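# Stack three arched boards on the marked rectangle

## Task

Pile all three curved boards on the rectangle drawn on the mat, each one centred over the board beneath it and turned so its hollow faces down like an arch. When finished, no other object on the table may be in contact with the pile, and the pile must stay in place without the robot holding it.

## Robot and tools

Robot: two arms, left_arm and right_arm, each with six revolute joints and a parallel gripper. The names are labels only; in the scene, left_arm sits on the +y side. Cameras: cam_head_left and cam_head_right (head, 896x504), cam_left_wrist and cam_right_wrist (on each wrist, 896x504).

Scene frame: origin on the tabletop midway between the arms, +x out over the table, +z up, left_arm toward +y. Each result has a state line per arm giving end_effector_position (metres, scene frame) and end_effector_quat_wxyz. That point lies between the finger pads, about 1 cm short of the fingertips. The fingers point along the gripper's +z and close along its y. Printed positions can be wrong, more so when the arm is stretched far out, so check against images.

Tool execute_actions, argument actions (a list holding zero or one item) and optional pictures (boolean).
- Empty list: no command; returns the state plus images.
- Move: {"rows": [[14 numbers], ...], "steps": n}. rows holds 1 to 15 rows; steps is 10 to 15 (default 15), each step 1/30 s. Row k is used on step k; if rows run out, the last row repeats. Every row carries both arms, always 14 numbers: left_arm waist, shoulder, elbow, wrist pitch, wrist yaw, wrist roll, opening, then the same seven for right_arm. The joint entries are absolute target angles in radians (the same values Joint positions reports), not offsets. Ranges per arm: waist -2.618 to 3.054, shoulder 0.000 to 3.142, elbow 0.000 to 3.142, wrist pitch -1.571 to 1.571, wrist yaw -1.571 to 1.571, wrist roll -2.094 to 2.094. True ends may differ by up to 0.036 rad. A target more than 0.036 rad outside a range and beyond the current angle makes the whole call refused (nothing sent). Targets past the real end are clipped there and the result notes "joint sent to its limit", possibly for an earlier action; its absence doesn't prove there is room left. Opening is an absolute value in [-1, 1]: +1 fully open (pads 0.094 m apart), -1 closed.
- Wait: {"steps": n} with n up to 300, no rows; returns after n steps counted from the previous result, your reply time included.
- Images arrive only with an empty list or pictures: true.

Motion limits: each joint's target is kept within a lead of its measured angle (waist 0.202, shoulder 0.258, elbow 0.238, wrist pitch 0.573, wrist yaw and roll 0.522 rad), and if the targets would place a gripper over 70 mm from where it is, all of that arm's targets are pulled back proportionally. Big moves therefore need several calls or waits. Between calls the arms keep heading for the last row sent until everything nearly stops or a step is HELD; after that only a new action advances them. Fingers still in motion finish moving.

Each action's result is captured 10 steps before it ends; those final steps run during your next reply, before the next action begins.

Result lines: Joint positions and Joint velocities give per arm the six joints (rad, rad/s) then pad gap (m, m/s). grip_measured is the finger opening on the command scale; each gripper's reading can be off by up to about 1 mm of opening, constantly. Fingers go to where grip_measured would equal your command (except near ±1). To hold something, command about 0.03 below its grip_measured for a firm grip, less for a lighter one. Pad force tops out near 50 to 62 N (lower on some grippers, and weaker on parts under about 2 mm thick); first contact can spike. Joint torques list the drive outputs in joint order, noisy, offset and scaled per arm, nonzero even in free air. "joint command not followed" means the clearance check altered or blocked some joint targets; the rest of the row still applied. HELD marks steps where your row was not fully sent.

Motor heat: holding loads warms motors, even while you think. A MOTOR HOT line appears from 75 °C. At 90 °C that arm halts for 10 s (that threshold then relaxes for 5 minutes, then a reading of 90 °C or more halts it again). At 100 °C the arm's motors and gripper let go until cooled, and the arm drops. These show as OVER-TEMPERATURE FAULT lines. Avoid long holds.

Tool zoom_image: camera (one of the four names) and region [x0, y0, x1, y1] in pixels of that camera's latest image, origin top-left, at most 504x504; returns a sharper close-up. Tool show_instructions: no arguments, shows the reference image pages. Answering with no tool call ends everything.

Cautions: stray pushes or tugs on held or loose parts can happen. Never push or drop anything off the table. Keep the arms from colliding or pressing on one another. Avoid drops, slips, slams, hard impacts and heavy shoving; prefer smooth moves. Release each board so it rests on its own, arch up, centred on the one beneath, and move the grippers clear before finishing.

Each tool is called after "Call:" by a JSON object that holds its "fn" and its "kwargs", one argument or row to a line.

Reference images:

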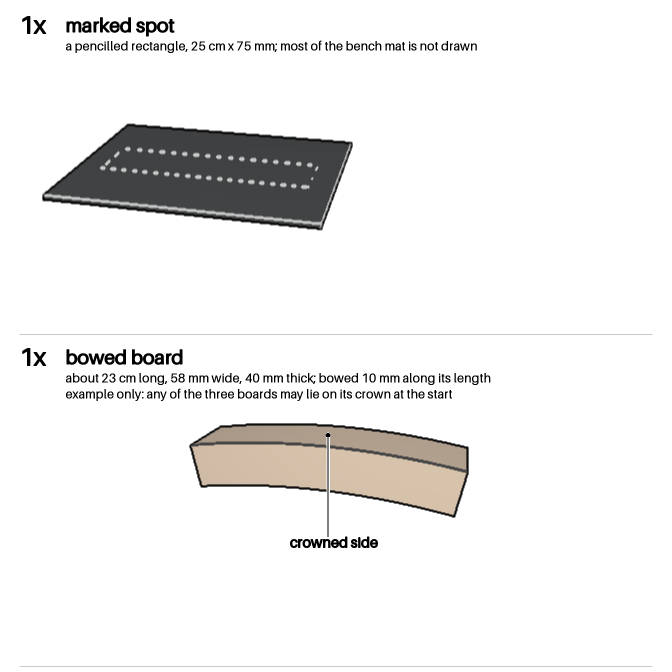

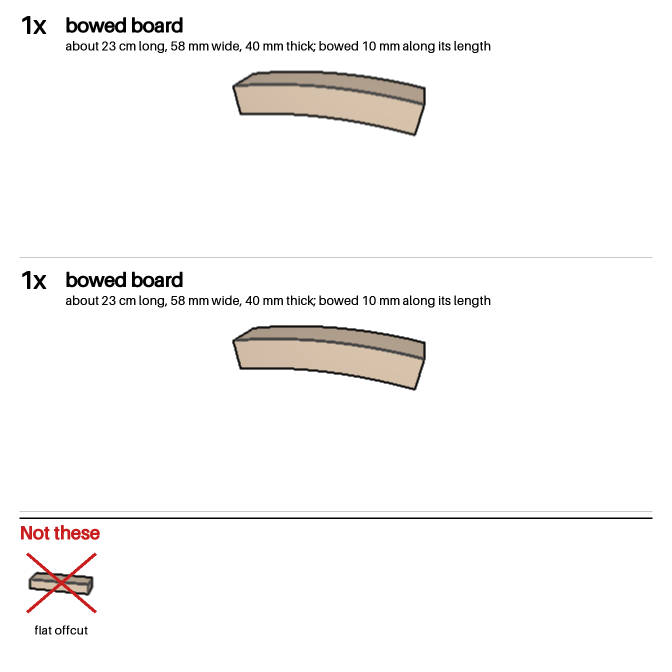

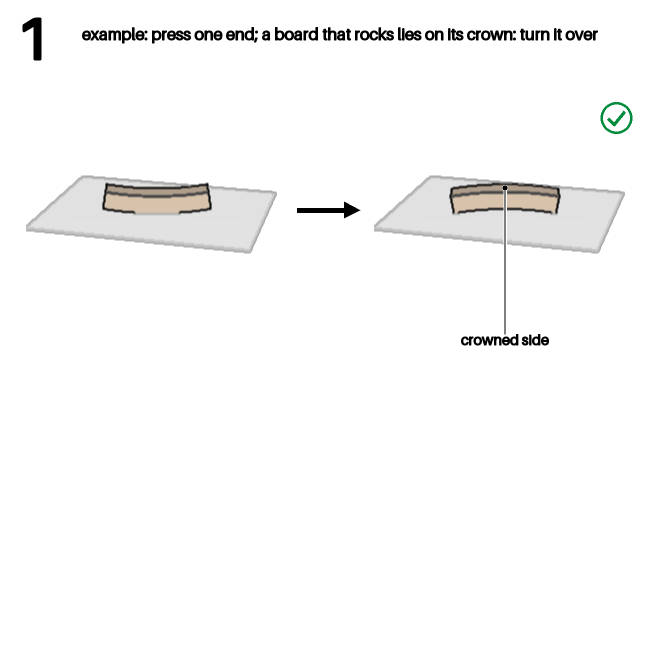

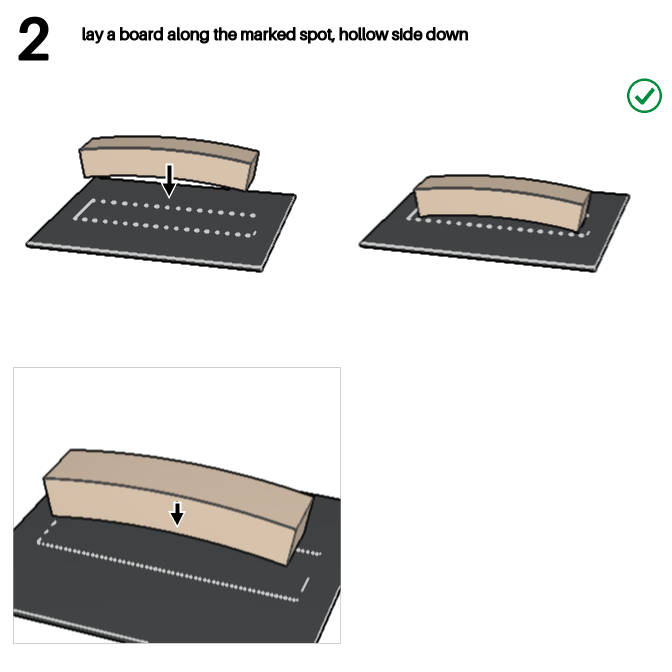

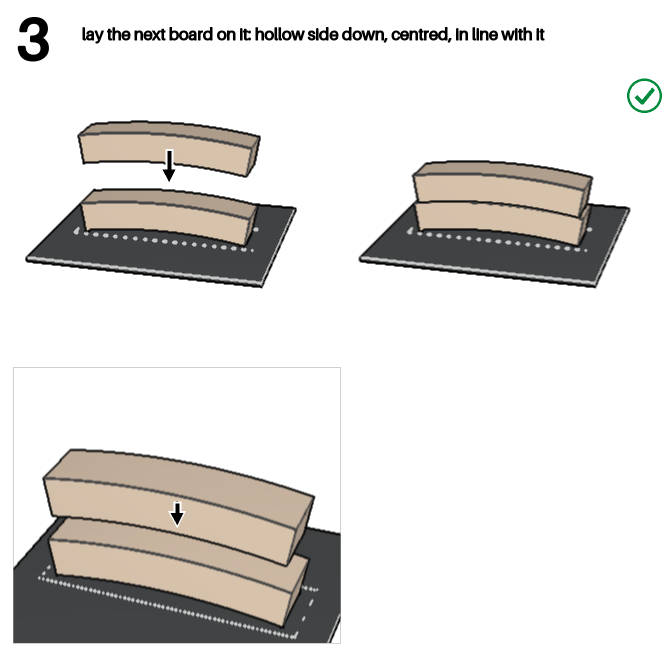

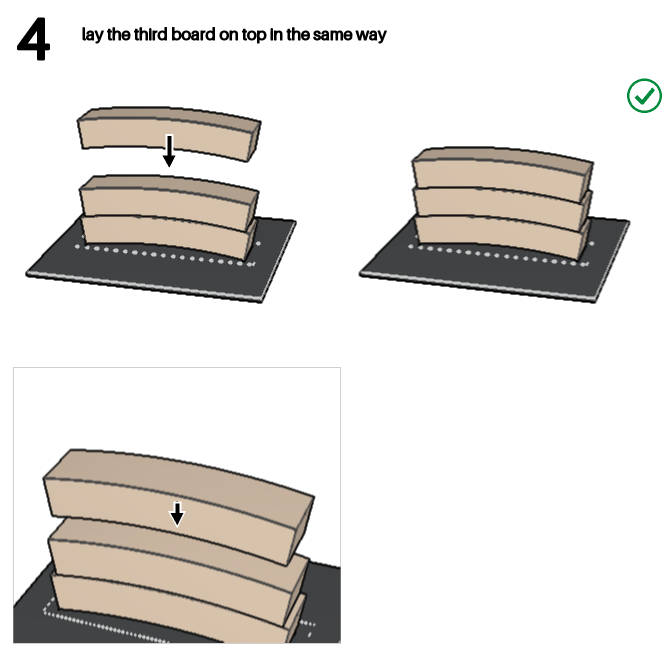

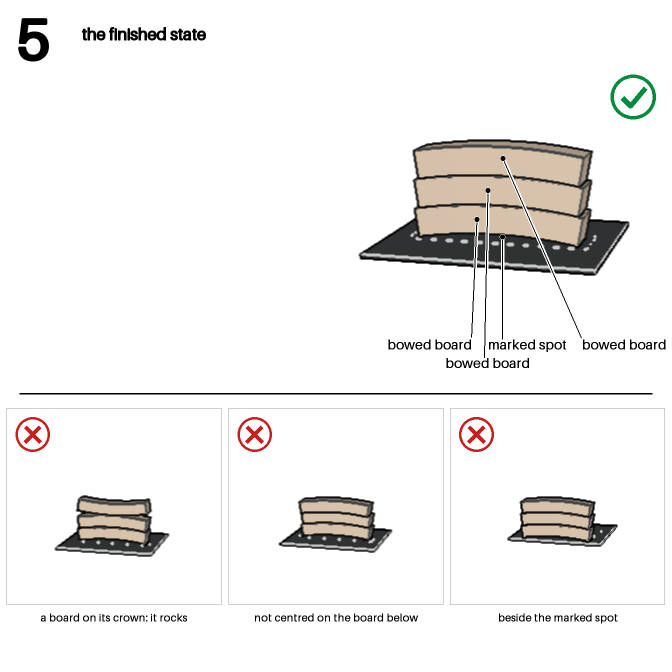

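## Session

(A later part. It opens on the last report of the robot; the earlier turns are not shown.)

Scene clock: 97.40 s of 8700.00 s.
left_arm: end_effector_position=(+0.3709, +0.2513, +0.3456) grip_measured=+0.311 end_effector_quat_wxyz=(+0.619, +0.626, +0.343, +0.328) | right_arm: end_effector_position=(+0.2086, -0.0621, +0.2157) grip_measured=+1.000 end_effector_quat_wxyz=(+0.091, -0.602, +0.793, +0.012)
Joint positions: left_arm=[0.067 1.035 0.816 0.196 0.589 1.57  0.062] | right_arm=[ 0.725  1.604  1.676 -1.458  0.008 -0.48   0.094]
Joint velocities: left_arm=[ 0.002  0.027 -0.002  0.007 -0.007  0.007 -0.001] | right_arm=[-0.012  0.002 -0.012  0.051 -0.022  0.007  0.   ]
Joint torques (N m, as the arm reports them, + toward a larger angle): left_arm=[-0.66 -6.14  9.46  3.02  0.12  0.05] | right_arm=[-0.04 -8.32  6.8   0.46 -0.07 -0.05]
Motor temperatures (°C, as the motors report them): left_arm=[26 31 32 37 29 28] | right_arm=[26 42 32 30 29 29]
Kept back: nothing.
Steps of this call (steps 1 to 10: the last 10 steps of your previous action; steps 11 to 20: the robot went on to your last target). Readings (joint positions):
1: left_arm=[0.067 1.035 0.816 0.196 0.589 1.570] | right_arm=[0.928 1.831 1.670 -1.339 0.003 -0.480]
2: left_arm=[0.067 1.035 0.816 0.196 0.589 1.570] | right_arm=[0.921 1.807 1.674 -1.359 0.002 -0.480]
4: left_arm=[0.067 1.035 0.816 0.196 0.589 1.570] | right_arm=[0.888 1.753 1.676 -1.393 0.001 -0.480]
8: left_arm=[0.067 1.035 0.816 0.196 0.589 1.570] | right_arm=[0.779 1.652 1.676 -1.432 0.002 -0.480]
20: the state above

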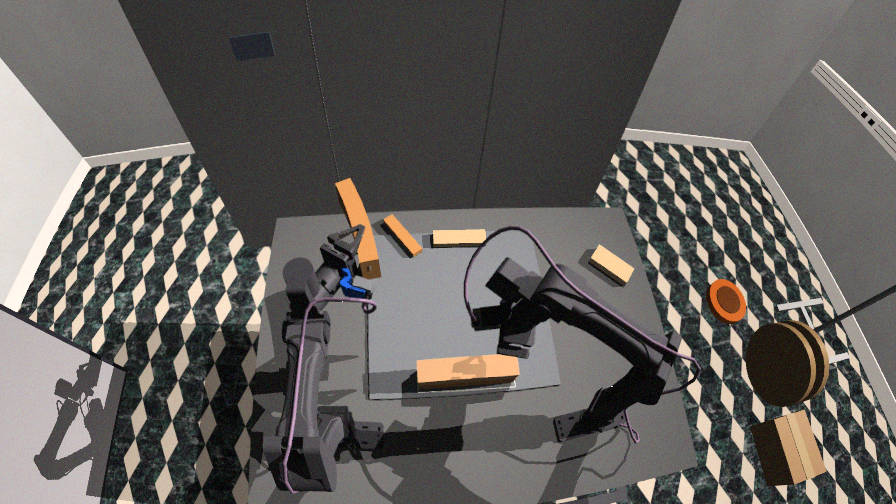

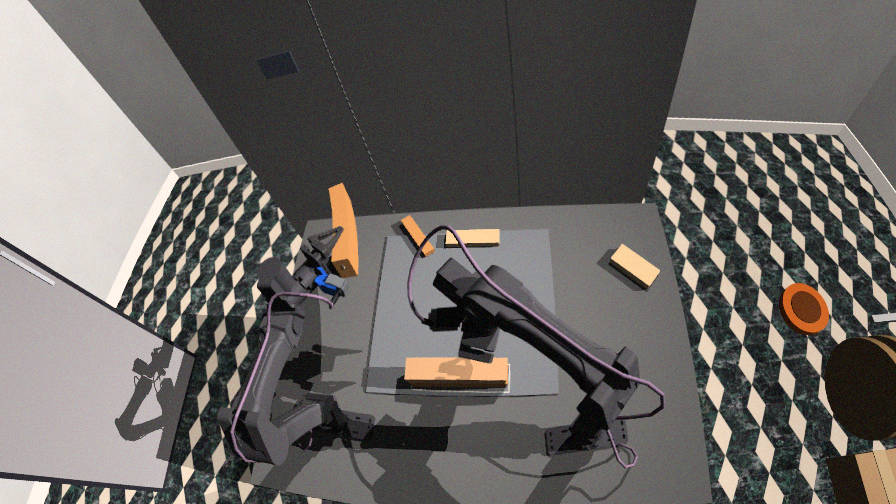

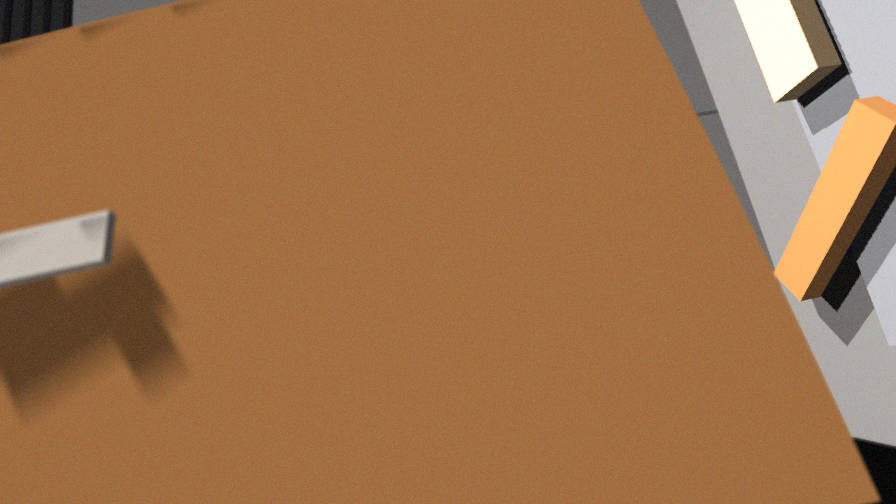

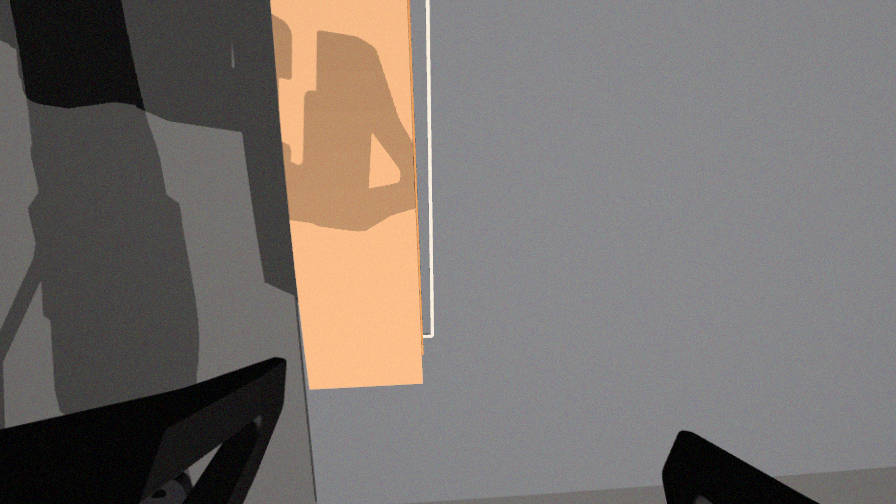

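Call:
{"fn": "execute_actions", "kwargs": {
  "actions": [
    {"rows": [[0.060,1.030,0.83,0.300,0.601,1.58,0.2, 0.725,1.599,1.674,-1.457,0,-0.482,1],[0.058,1.032,0.83,0.302,0.604,1.58,0.2, 0.725,1.597,1.670,-1.449,0,-0.486,1],[0.057,1.034,0.83,0.304,0.609,1.58,0.2, 0.725,1.593,1.663,-1.435,0,-0.494,1],[0.054,1.037,0.83,0.306,0.617,1.58,0.2, 0.726,1.588,1.653,-1.417,0,-0.504,1],[0.051,1.041,0.83,0.310,0.625,1.58,0.2, 0.726,1.581,1.640,-1.394,0,-0.517,1],[0.047,1.045,0.83,0.314,0.636,1.58,0.2, 0.727,1.573,1.625,-1.366,0,-0.533,1],[0.043,1.050,0.83,0.318,0.648,1.58,0.2, 0.727,1.564,1.608,-1.334,0,-0.551,1],[0.038,1.056,0.83,0.323,0.662,1.58,0.2, 0.728,1.554,1.589,-1.299,0,-0.571,1],[0.033,1.062,0.83,0.329,0.677,1.58,0.2, 0.728,1.543,1.568,-1.259,0,-0.593,1],[0.027,1.069,0.83,0.335,0.693,1.58,0.2, 0.729,1.531,1.545,-1.216,0,-0.618,1],[0.021,1.077,0.83,0.342,0.711,1.58,0.2, 0.730,1.518,1.520,-1.171,0,-0.644,1],[0.014,1.084,0.83,0.349,0.730,1.58,0.2, 0.731,1.504,1.493,-1.121,0,-0.671,1],[0.007,1.093,0.83,0.357,0.750,1.58,0.2, 0.731,1.489,1.466,-1.070,0,-0.701,1],[0.000,1.101,0.83,0.364,0.770,1.58,0.2, 0.732,1.473,1.436,-1.016,0,-0.731,1],[-0.007,1.110,0.83,0.373,0.792,1.58,0.2, 0.733,1.457,1.406,-0.960,0,-0.763,1]], "steps": 15}
  ]
}}

Call:
{"fn": "execute_actions", "kwargs": {
  "actions": [
    {"rows": [[-0.015,1.120,0.83,0.381,0.814,1.58,0.2, 0.734,1.441,1.375,-0.901,0,-0.796,1],[-0.023,1.129,0.83,0.390,0.837,1.58,0.2, 0.735,1.424,1.343,-0.842,0,-0.829,1],[-0.032,1.139,0.83,0.399,0.860,1.58,0.2, 0.736,1.406,1.310,-0.781,0,-0.864,1],[-0.040,1.149,0.83,0.408,0.884,1.58,0.2, 0.737,1.389,1.276,-0.718,0,-0.899,1],[-0.048,1.159,0.83,0.417,0.909,1.58,0.2, 0.738,1.371,1.242,-0.655,0,-0.935,1],[-0.057,1.170,0.83,0.426,0.933,1.58,0.2, 0.739,1.352,1.207,-0.591,0,-0.971,1],[-0.066,1.180,0.83,0.435,0.958,1.58,0.2, 0.740,1.334,1.173,-0.527,0,-1.007,1],[-0.074,1.190,0.83,0.445,0.982,1.58,0.2, 0.742,1.316,1.138,-0.463,0,-1.044,1],[-0.083,1.200,0.83,0.454,1.007,1.58,0.2, 0.743,1.298,1.104,-0.399,0,-1.080,1],[-0.092,1.211,0.83,0.463,1.031,1.58,0.2, 0.744,1.279,1.069,-0.335,0,-1.116,1],[-0.100,1.221,0.83,0.472,1.056,1.58,0.2, 0.745,1.261,1.035,-0.272,0,-1.152,1],[-0.108,1.231,0.83,0.481,1.080,1.58,0.2, 0.746,1.244,1.001,-0.209,0,-1.187,1],[-0.117,1.241,0.83,0.490,1.103,1.58,0.2, 0.747,1.226,0.968,-0.148,0,-1.222,1],[-0.125,1.250,0.83,0.499,1.126,1.58,0.2, 0.748,1.209,0.936,-0.089,0,-1.255,1],[-0.133,1.260,0.83,0.507,1.148,1.58,0.2, 0.749,1.193,0.905,-0.030,0,-1.288,1]], "steps": 15}
  ]
}}

Call:
{"fn": "execute_actions", "kwargs": {
  "actions": [
    {"rows": [[-0.140,1.269,0.83,0.516,1.170,1.58,0.2, 0.750,1.177,0.875,0.026,0,-1.320,1],[-0.147,1.277,0.83,0.523,1.190,1.58,0.2, 0.751,1.161,0.845,0.080,0,-1.350,1],[-0.154,1.286,0.83,0.531,1.210,1.58,0.2, 0.751,1.146,0.818,0.131,0,-1.380,1],[-0.161,1.294,0.83,0.538,1.229,1.58,0.2, 0.752,1.133,0.791,0.181,0,-1.407,1],[-0.167,1.301,0.83,0.545,1.247,1.58,0.2, 0.753,1.119,0.766,0.226,0,-1.433,1],[-0.173,1.308,0.83,0.551,1.263,1.58,0.2, 0.754,1.107,0.743,0.269,0,-1.458,1],[-0.178,1.314,0.83,0.557,1.278,1.58,0.2, 0.754,1.096,0.722,0.309,0,-1.480,1],[-0.183,1.320,0.83,0.562,1.292,1.58,0.2, 0.755,1.086,0.703,0.344,0,-1.500,1],[-0.187,1.325,0.83,0.566,1.304,1.58,0.2, 0.755,1.077,0.686,0.376,0,-1.518,1],[-0.191,1.329,0.83,0.570,1.315,1.58,0.2, 0.756,1.069,0.671,0.404,0,-1.534,1],[-0.194,1.333,0.83,0.574,1.323,1.58,0.2, 0.756,1.062,0.658,0.427,0,-1.547,1],[-0.197,1.336,0.83,0.576,1.331,1.58,0.2, 0.757,1.057,0.648,0.445,0,-1.557,1],[-0.198,1.338,0.83,0.578,1.336,1.58,0.2, 0.757,1.053,0.641,0.459,0,-1.565,1],[-0.200,1.340,0.83,0.580,1.339,1.58,0.2, 0.757,1.051,0.637,0.467,0,-1.569,1],[-0.200,1.340,0.83,0.580,1.340,1.58,0.2, 0.757,1.050,0.635,0.470,0,-1.571,1]], "steps": 15}
  ]
}}

Call:
{"fn": "execute_actions", "kwargs": {
  "actions": [
    {"steps": 25}
  ],
  "pictures": true
}}

Scene clock: 110.00 s of 8700.00 s.
left_arm: end_effector_position=(+0.3709, +0.2501, +0.3456) grip_measured=+0.311 end_effector_quat_wxyz=(+0.620, +0.627, +0.340, +0.326) | right_arm: end_effector_position=(+0.2100, -0.0605, +0.2155) grip_measured=+1.000 end_effector_quat_wxyz=(+0.096, -0.605, +0.791, +0.012)
Joint positions: left_arm=[0.067 1.038 0.816 0.2   0.597 1.57  0.062] | right_arm=[ 0.725  1.604  1.673 -1.448  0.008 -0.488  0.094]
Joint velocities: left_arm=[-0.002  0.066  0.007  0.081  0.066 -0.081 -0.   ] | right_arm=[ 0.007 -0.071 -0.134  0.212 -0.051 -0.11   0.   ]
Joint torques (N m, as the arm reports them, + toward a larger angle): left_arm=[-1.34 -3.15  9.35  2.91  0.12  0.05] | right_arm=[ 0.06 -9.85  4.21  0.77 -0.06 -0.11]
Motor temperatures (°C, as the motors report them): left_arm=[26 31 32 38 29 28] | right_arm=[26 38 33 30 29 29]
Steps of this call (steps 1 to 15: the robot went on to your last target; steps 16 to 90: nothing new was sent; then 9.43 s passed at rest; steps 91 to 95: the first 5 steps of this action). Readings (joint positions):
91: left_arm=[0.067 1.035 0.816 0.196 0.589 1.570] | right_arm=[0.725 1.604 1.676 -1.459 0.008 -0.480]
92: left_arm=[0.067 1.035 0.816 0.196 0.589 1.570] | right_arm=[0.725 1.604 1.676 -1.459 0.008 -0.480]
94: left_arm=[0.067 1.036 0.816 0.197 0.593 1.570] | right_arm=[0.725 1.604 1.676 -1.455 0.008 -0.483]
95: the state above

Scene clock: 110.50 s of 8700.00 s.
left_arm: end_effector_position=(+0.3602, +0.1909, +0.3259) grip_measured=+0.311 end_effector_quat_wxyz=(+0.658, +0.673, +0.254, +0.222) | right_arm: end_effector_position=(+0.2420, -0.0264, +0.2018) grip_measured=+1.000 end_effector_quat_wxyz=(-0.275, +0.694, -0.666, +0.001)
Joint positions: left_arm=[-0.022  1.151  0.816  0.285  0.802  1.57   0.062] | right_arm=[ 0.725  1.426  1.316 -0.904  0.008 -0.795  0.094]
Joint velocities: left_arm=[-0.266  0.286  0.007  0.183  0.608  0.007 -0.   ] | right_arm=[-0.007 -0.52  -0.95   1.707 -0.037 -0.974  0.   ]
Joint torques (N m, as the arm reports them, + toward a larger angle): left_arm=[-1.26 -4.78  9.22  2.82  0.2   0.1 ] | right_arm=[ 0.9  -9.01  6.15  1.26 -0.08 -0.02]
Motor temperatures (°C, as the motors report them): left_arm=[26 31 32 38 29 28] | right_arm=[26 38 33 30 29 29]
Steps of this call (steps 1 to 10: the last 10 steps of your previous action; steps 11 to 15: the first 5 steps of this action). Readings (joint positions):
11: left_arm=[0.010 1.113 0.816 0.252 0.722 1.570] | right_arm=[0.725 1.495 1.442 -1.115 0.008 -0.676]
12: left_arm=[0.003 1.122 0.816 0.260 0.740 1.570] | right_arm=[0.725 1.478 1.412 -1.066 0.008 -0.704]
14: left_arm=[-0.013 1.141 0.816 0.277 0.781 1.570] | right_arm=[0.725 1.443 1.349 -0.960 0.008 -0.764]
15: the state above

Scene clock: 111.00 s of 8700.00 s.
left_arm: end_effector_position=(+0.3118, +0.1201, +0.3051) grip_measured=+0.311 end_effector_quat_wxyz=(+0.697, +0.708, +0.095, +0.061) | right_arm: end_effector_position=(+0.2635, +0.0053, +0.2507) grip_measured=+1.000 end_effector_quat_wxyz=(-0.556, +0.717, -0.396, +0.137)
Joint positions: left_arm=[-0.145  1.298  0.816  0.431  1.145  1.57   0.062] | right_arm=[ 0.74   1.168  0.828 -0.01   0.008 -1.304  0.094]
Joint velocities: left_arm=[-0.193  0.232 -0.007  0.315  0.608 -0.051 -0.   ] | right_arm=[ 0.007 -0.413 -0.764  1.575 -0.066 -0.857  0.   ]
Joint torques (N m, as the arm reports them, + toward a larger angle): left_arm=[-0.81 -6.04  8.72  2.39  0.14  0.07] | right_arm=[ 0.81 -6.99  6.82  1.97 -0.06  0.01]
Motor temperatures (°C, as the motors report them): left_arm=[26 31 32 38 29 28] | right_arm=[26 38 33 30 29 29]
Steps of this call (steps 1 to 10: the last 10 steps of your previous action; steps 11 to 15: the first 5 steps of this action). Readings (joint positions):
11: left_arm=[-0.116 1.263 0.816 0.393 1.057 1.570] | right_arm=[0.737 1.231 0.944 -0.237 0.008 -1.175]
12: left_arm=[-0.124 1.273 0.816 0.403 1.080 1.570] | right_arm=[0.738 1.214 0.913 -0.178 0.008 -1.209]
14: left_arm=[-0.138 1.290 0.816 0.422 1.124 1.570] | right_arm=[0.739 1.183 0.855 -0.065 0.008 -1.273]
15: the state above

Scene clock: 111.83 s of 8700.00 s.
left_arm: end_effector_position=(+0.2788, +0.1020, +0.3018) grip_measured=+0.311 end_effector_quat_wxyz=(+0.706, +0.708, +0.003, -0.007) | right_arm: end_effector_position=(+0.2552, -0.0004, +0.3147) grip_measured=+1.000 end_effector_quat_wxyz=(+0.671, -0.647, +0.251, -0.260)
Joint positions: left_arm=[-0.189  1.349  0.816  0.519  1.326  1.57   0.062] | right_arm=[ 0.746  1.076  0.655  0.457  0.007 -1.57   0.094]
Joint velocities: left_arm=[-0.002 -0.022  0.002 -0.022  0.007 -0.037  0.001] | right_arm=[-0.002 -0.002  0.002 -0.037  0.007 -0.051  0.   ]
Joint torques (N m, as the arm reports them, + toward a larger angle): left_arm=[-0.93 -6.05  8.71  2.05  0.12  0.1 ] | right_arm=[ 0.85 -6.07  6.26  2.11 -0.06  0.  ]
Motor temperatures (°C, as the motors report them): left_arm=[26 31 32 38 29 28] | right_arm=[26 38 33 30 29 29]
Kept back: nothing.
Steps of this call (steps 1 to 10: the last 10 steps of your previous action; steps 11 to 25: the robot went on to your last target). Readings (joint positions):
1: left_arm=[-0.152 1.305 0.816 0.440 1.165 1.570] | right_arm=[0.741 1.155 0.802 0.042 0.008 -1.334]
2: left_arm=[-0.158 1.313 0.816 0.449 1.184 1.570] | right_arm=[0.742 1.142 0.778 0.091 0.008 -1.362]
4: left_arm=[-0.169 1.325 0.816 0.465 1.220 1.570] | right_arm=[0.743 1.119 0.735 0.182 0.008 -1.415]
8: left_arm=[-0.184 1.343 0.816 0.489 1.276 1.570] | right_arm=[0.745 1.086 0.675 0.325 0.008 -1.496]
25: the state above

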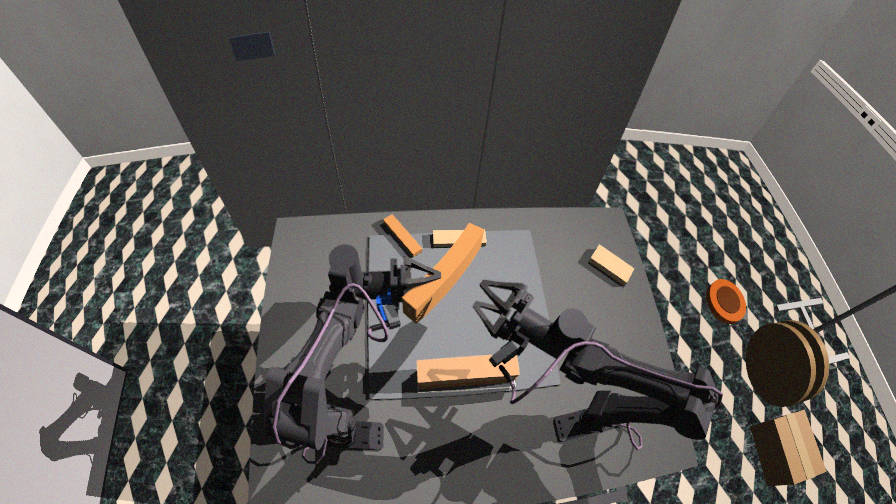

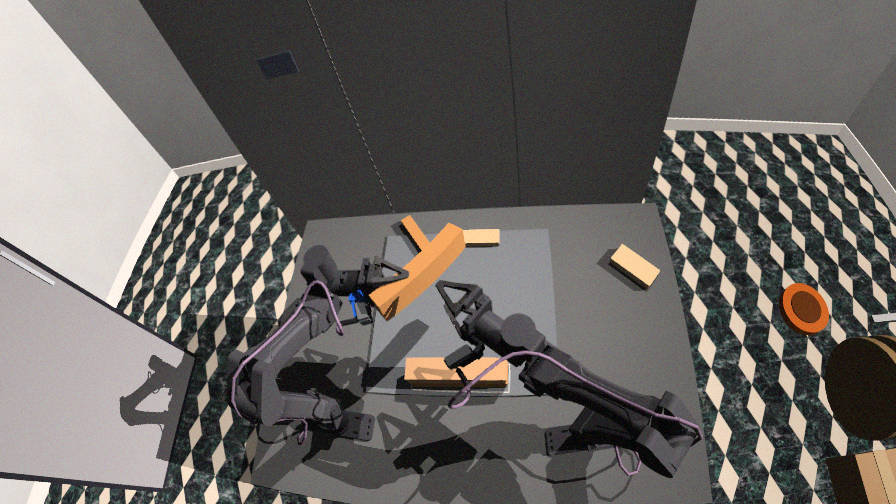

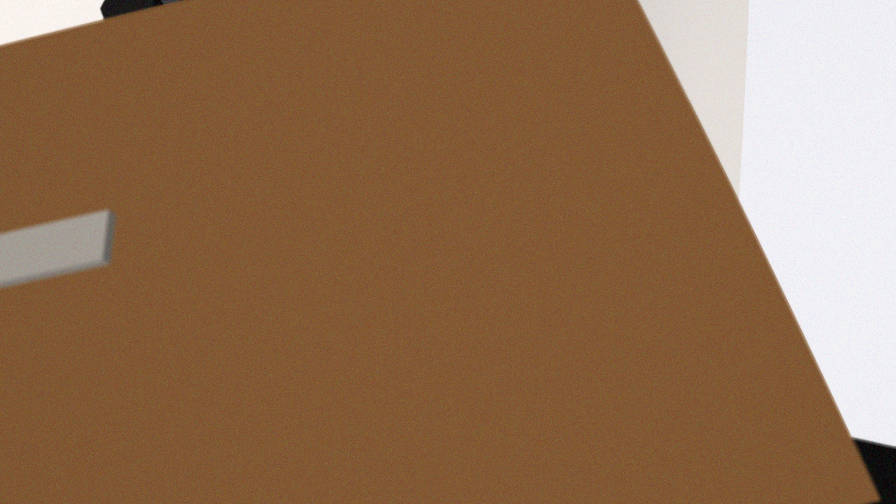

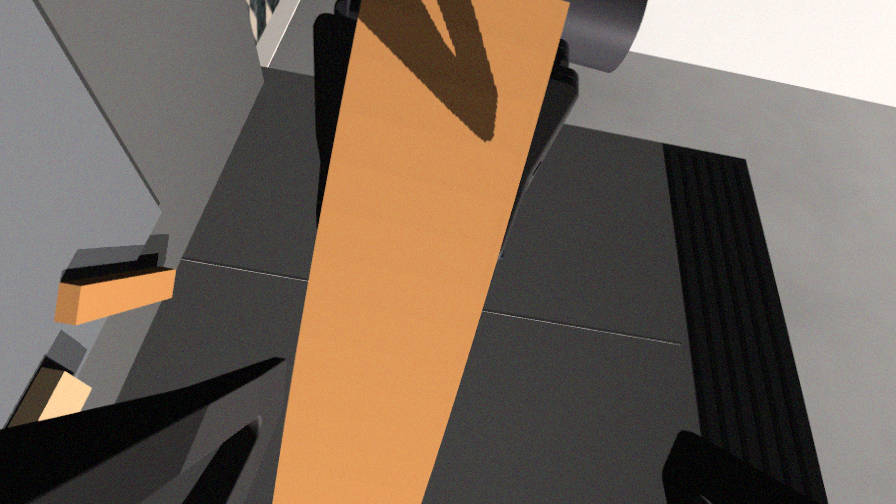

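Call:
{"fn": "zoom_image", "kwargs": {
  "camera": "cam_head_left",
  "region": [360, 210, 560, 370]
}}

Call:
{"fn": "zoom_image", "kwargs": {
  "camera": "cam_head_right",
  "region": [330, 210, 530, 370]
}}

Region (360, 210, 560, 370) of cam_head_left's 896x504 image, scaled by 2.520, with more detail than that image has; it fills the top 403 rows of this view, and the rest is white.

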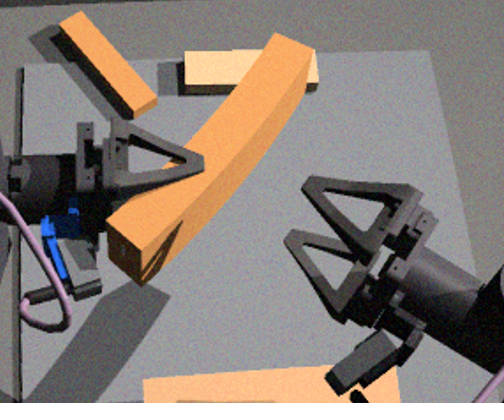

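Region (330, 210, 530, 370) of cam_head_right's 896x504 image, scaled by 2.520, with more detail than that image has; it fills the top 403 rows of this view, and the rest is white.

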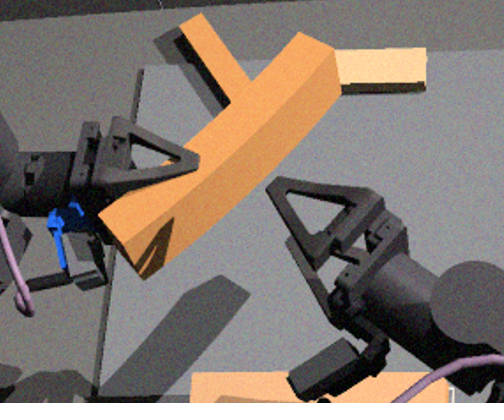

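Call:
{"fn": "execute_actions", "kwargs": {
  "actions": [
    {"rows": [[-0.2,1.34,0.83,0.58,1.343,1.585,0.2, 0.74,1.08,0.67,0.47,0,-1.571,1],[-0.2,1.34,0.83,0.58,1.346,1.591,0.2, 0.734,1.088,0.68,0.47,0,-1.571,1],[-0.2,1.34,0.83,0.58,1.35,1.598,0.2, 0.729,1.10,0.688,0.47,0,-1.571,1],[-0.2,1.34,0.83,0.58,1.354,1.606,0.2, 0.724,1.114,0.696,0.472,0,-1.571,1],[-0.2,1.34,0.83,0.58,1.358,1.614,0.2, 0.72,1.13,0.705,0.476,0,-1.571,1],[-0.2,1.34,0.83,0.58,1.362,1.622,0.2, 0.716,1.147,0.714,0.482,0,-1.571,1],[-0.2,1.34,0.83,0.58,1.365,1.63,0.2, 0.712,1.165,0.724,0.489,0,-1.571,1],[-0.2,1.34,0.83,0.58,1.368,1.638,0.2, 0.709,1.183,0.734,0.496,0,-1.571,1],[-0.2,1.34,0.83,0.58,1.371,1.646,0.2, 0.706,1.2,0.743,0.503,0,-1.571,1],[-0.2,1.34,0.83,0.58,1.373,1.653,0.2, 0.704,1.215,0.751,0.51,0,-1.571,1],[-0.2,1.34,0.83,0.58,1.374,1.659,0.2, 0.702,1.228,0.758,0.516,0,-1.571,1],[-0.2,1.34,0.83,0.58,1.375,1.664,0.2, 0.701,1.238,0.764,0.52,0,-1.571,1],[-0.2,1.34,0.83,0.58,1.375,1.667,0.2, 0.70,1.245,0.768,0.523,0,-1.571,1],[-0.2,1.34,0.83,0.58,1.375,1.669,0.2, 0.70,1.249,0.77,0.525,0,-1.571,1],[-0.2,1.34,0.83,0.58,1.375,1.67,0.2, 0.70,1.25,0.77,0.525,0,-1.571,1]], "steps": 15}
  ]
}}

Call:
{"fn": "execute_actions", "kwargs": {
  "actions": [
    {"steps": 24}
  ],
  "pictures": true
}}

Call:
{"fn": "zoom_image", "kwargs": {
  "camera": "cam_head_left",
  "region": [360, 210, 560, 370]
}}

Scene clock: 117.77 s of 8700.00 s.
left_arm: end_effector_position=(+0.2775, +0.1020, +0.3019) grip_measured=+0.311 end_effector_quat_wxyz=(+0.706, +0.708, -0.003, -0.006) | right_arm: end_effector_position=(+0.2585, +0.0003, +0.3140) grip_measured=+1.000 end_effector_quat_wxyz=(+0.670, -0.648, +0.252, -0.261)
Joint positions: left_arm=[-0.189  1.349  0.816  0.52   1.334  1.58   0.062] | right_arm=[ 0.739  1.089  0.661  0.462  0.004 -1.572  0.094]
Joint velocities: left_arm=[ 0.002  0.002  0.007  0.095  0.11   0.11  -0.   ] | right_arm=[-0.12   0.315  0.164  0.051 -0.095  0.007  0.   ]
Joint torques (N m, as the arm reports them, + toward a larger angle): left_arm=[-1.03 -6.03  8.69  2.07  0.18  0.14] | right_arm=[-0.89 -1.74 10.75  2.08 -0.04 -0.02]
Motor temperatures (°C, as the motors report them): left_arm=[26 31 32 37 29 28] | right_arm=[26 37 33 32 29 29]
Steps of this call (steps 1 to 30: the robot went on to your last target; steps 31 to 90: nothing new was sent; then 2.77 s passed at rest; steps 91 to 95: the first 5 steps of this action). Readings (joint positions):
91: left_arm=[-0.189 1.349 0.816 0.520 1.327 1.570] | right_arm=[0.746 1.076 0.655 0.459 0.006 -1.572]
92: left_arm=[-0.189 1.349 0.816 0.520 1.328 1.571] | right_arm=[0.746 1.076 0.655 0.459 0.006 -1.572]
94: left_arm=[-0.189 1.349 0.816 0.520 1.331 1.576] | right_arm=[0.743 1.081 0.657 0.461 0.005 -1.572]
95: the state above

Scene clock: 118.57 s of 8700.00 s.
left_arm: end_effector_position=(+0.2724, +0.1022, +0.3021) grip_measured=+0.311 end_effector_quat_wxyz=(+0.706, +0.707, -0.040, +0.011) | right_arm: end_effector_position=(+0.2894, +0.0163, +0.3035) grip_measured=+1.000 end_effector_quat_wxyz=(+0.657, -0.653, +0.265, -0.267)
Joint positions: left_arm=[-0.189  1.349  0.816  0.522  1.362  1.654  0.062] | right_arm=[ 0.711  1.242  0.735  0.513  0.004 -1.572  0.094]
Joint velocities: left_arm=[ 0.007 -0.007 -0.007  0.11   0.051 -0.007  0.   ] | right_arm=[ 0.007 -0.007 -0.017  0.022  0.007 -0.037  0.   ]
Joint torques (N m, as the arm reports them, + toward a larger angle): left_arm=[-0.94 -6.04  8.57  2.05  0.14  0.12] | right_arm=[-0.78 -4.81 10.76  2.13 -0.04  0.  ]
Motor temperatures (°C, as the motors report them): left_arm=[26 31 32 37 29 28] | right_arm=[26 36 33 32 29 29]
Kept back: nothing.
Steps of this call (steps 1 to 10: the last 10 steps of your previous action; steps 11 to 24: the robot went on to your last target). Readings (joint positions):
1: left_arm=[-0.189 1.349 0.816 0.520 1.336 1.585] | right_arm=[0.735 1.102 0.669 0.464 0.004 -1.572]
2: left_arm=[-0.189 1.349 0.816 0.520 1.339 1.590] | right_arm=[0.731 1.118 0.678 0.467 0.004 -1.572]
4: left_arm=[-0.189 1.349 0.816 0.520 1.345 1.603] | right_arm=[0.723 1.155 0.697 0.476 0.004 -1.572]
8: left_arm=[-0.189 1.349 0.816 0.521 1.355 1.628] | right_arm=[0.713 1.220 0.727 0.493 0.004 -1.572]
24: the state above

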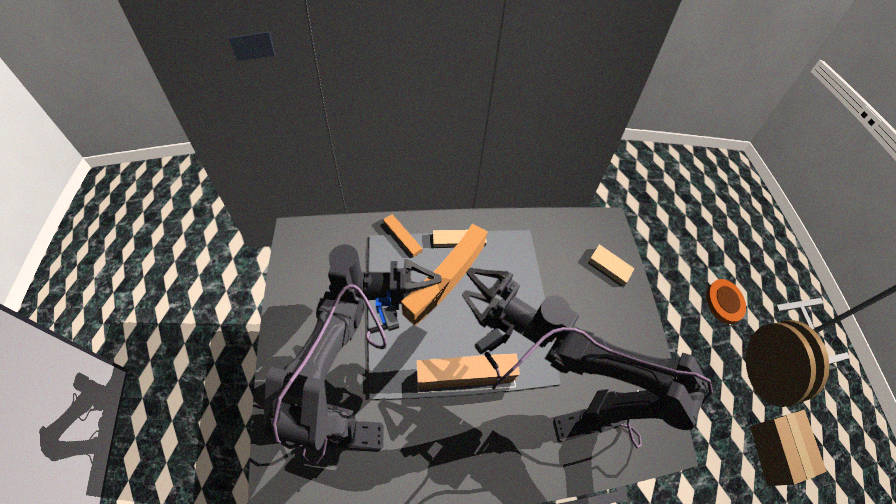

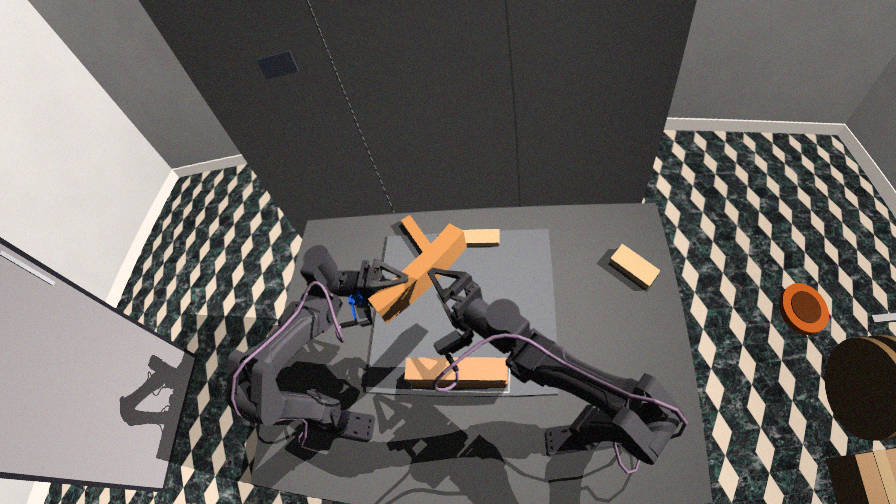

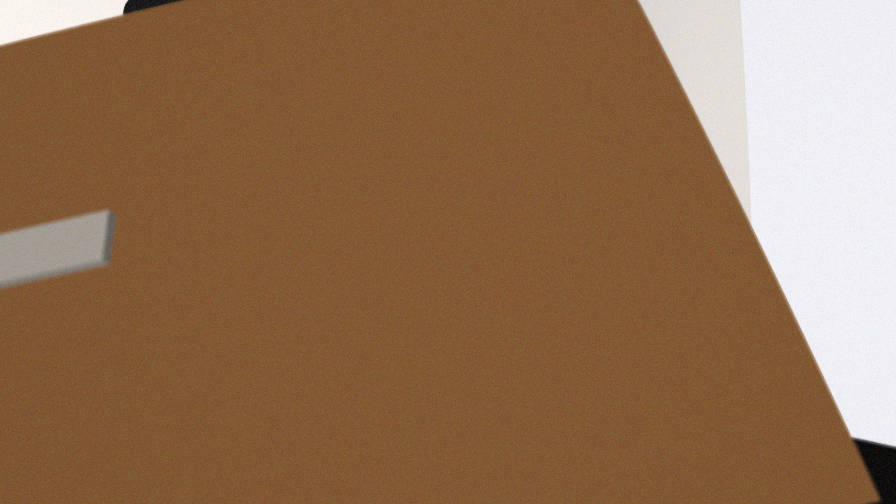

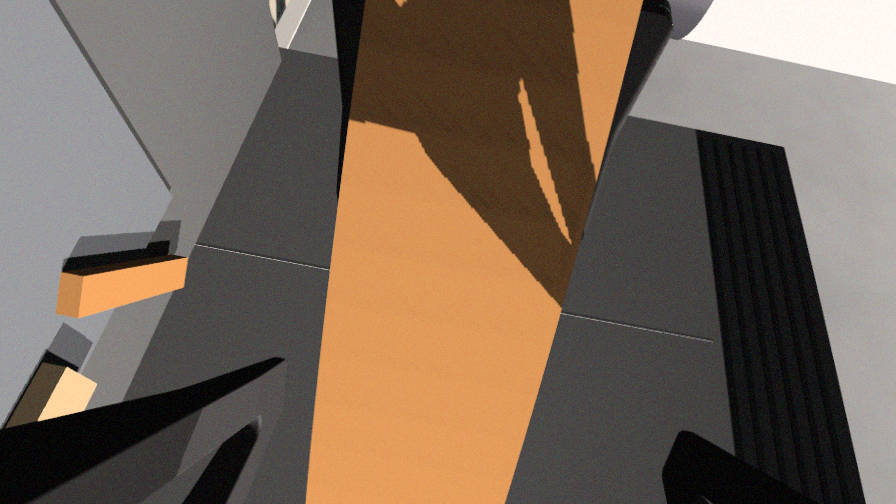

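Region (360, 210, 560, 370) of cam_head_left's 896x504 image, scaled by 2.520, with more detail than that image has; it fills the top 403 rows of this view, and the rest is white.

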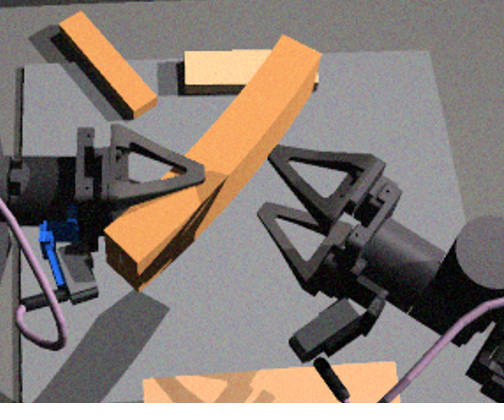

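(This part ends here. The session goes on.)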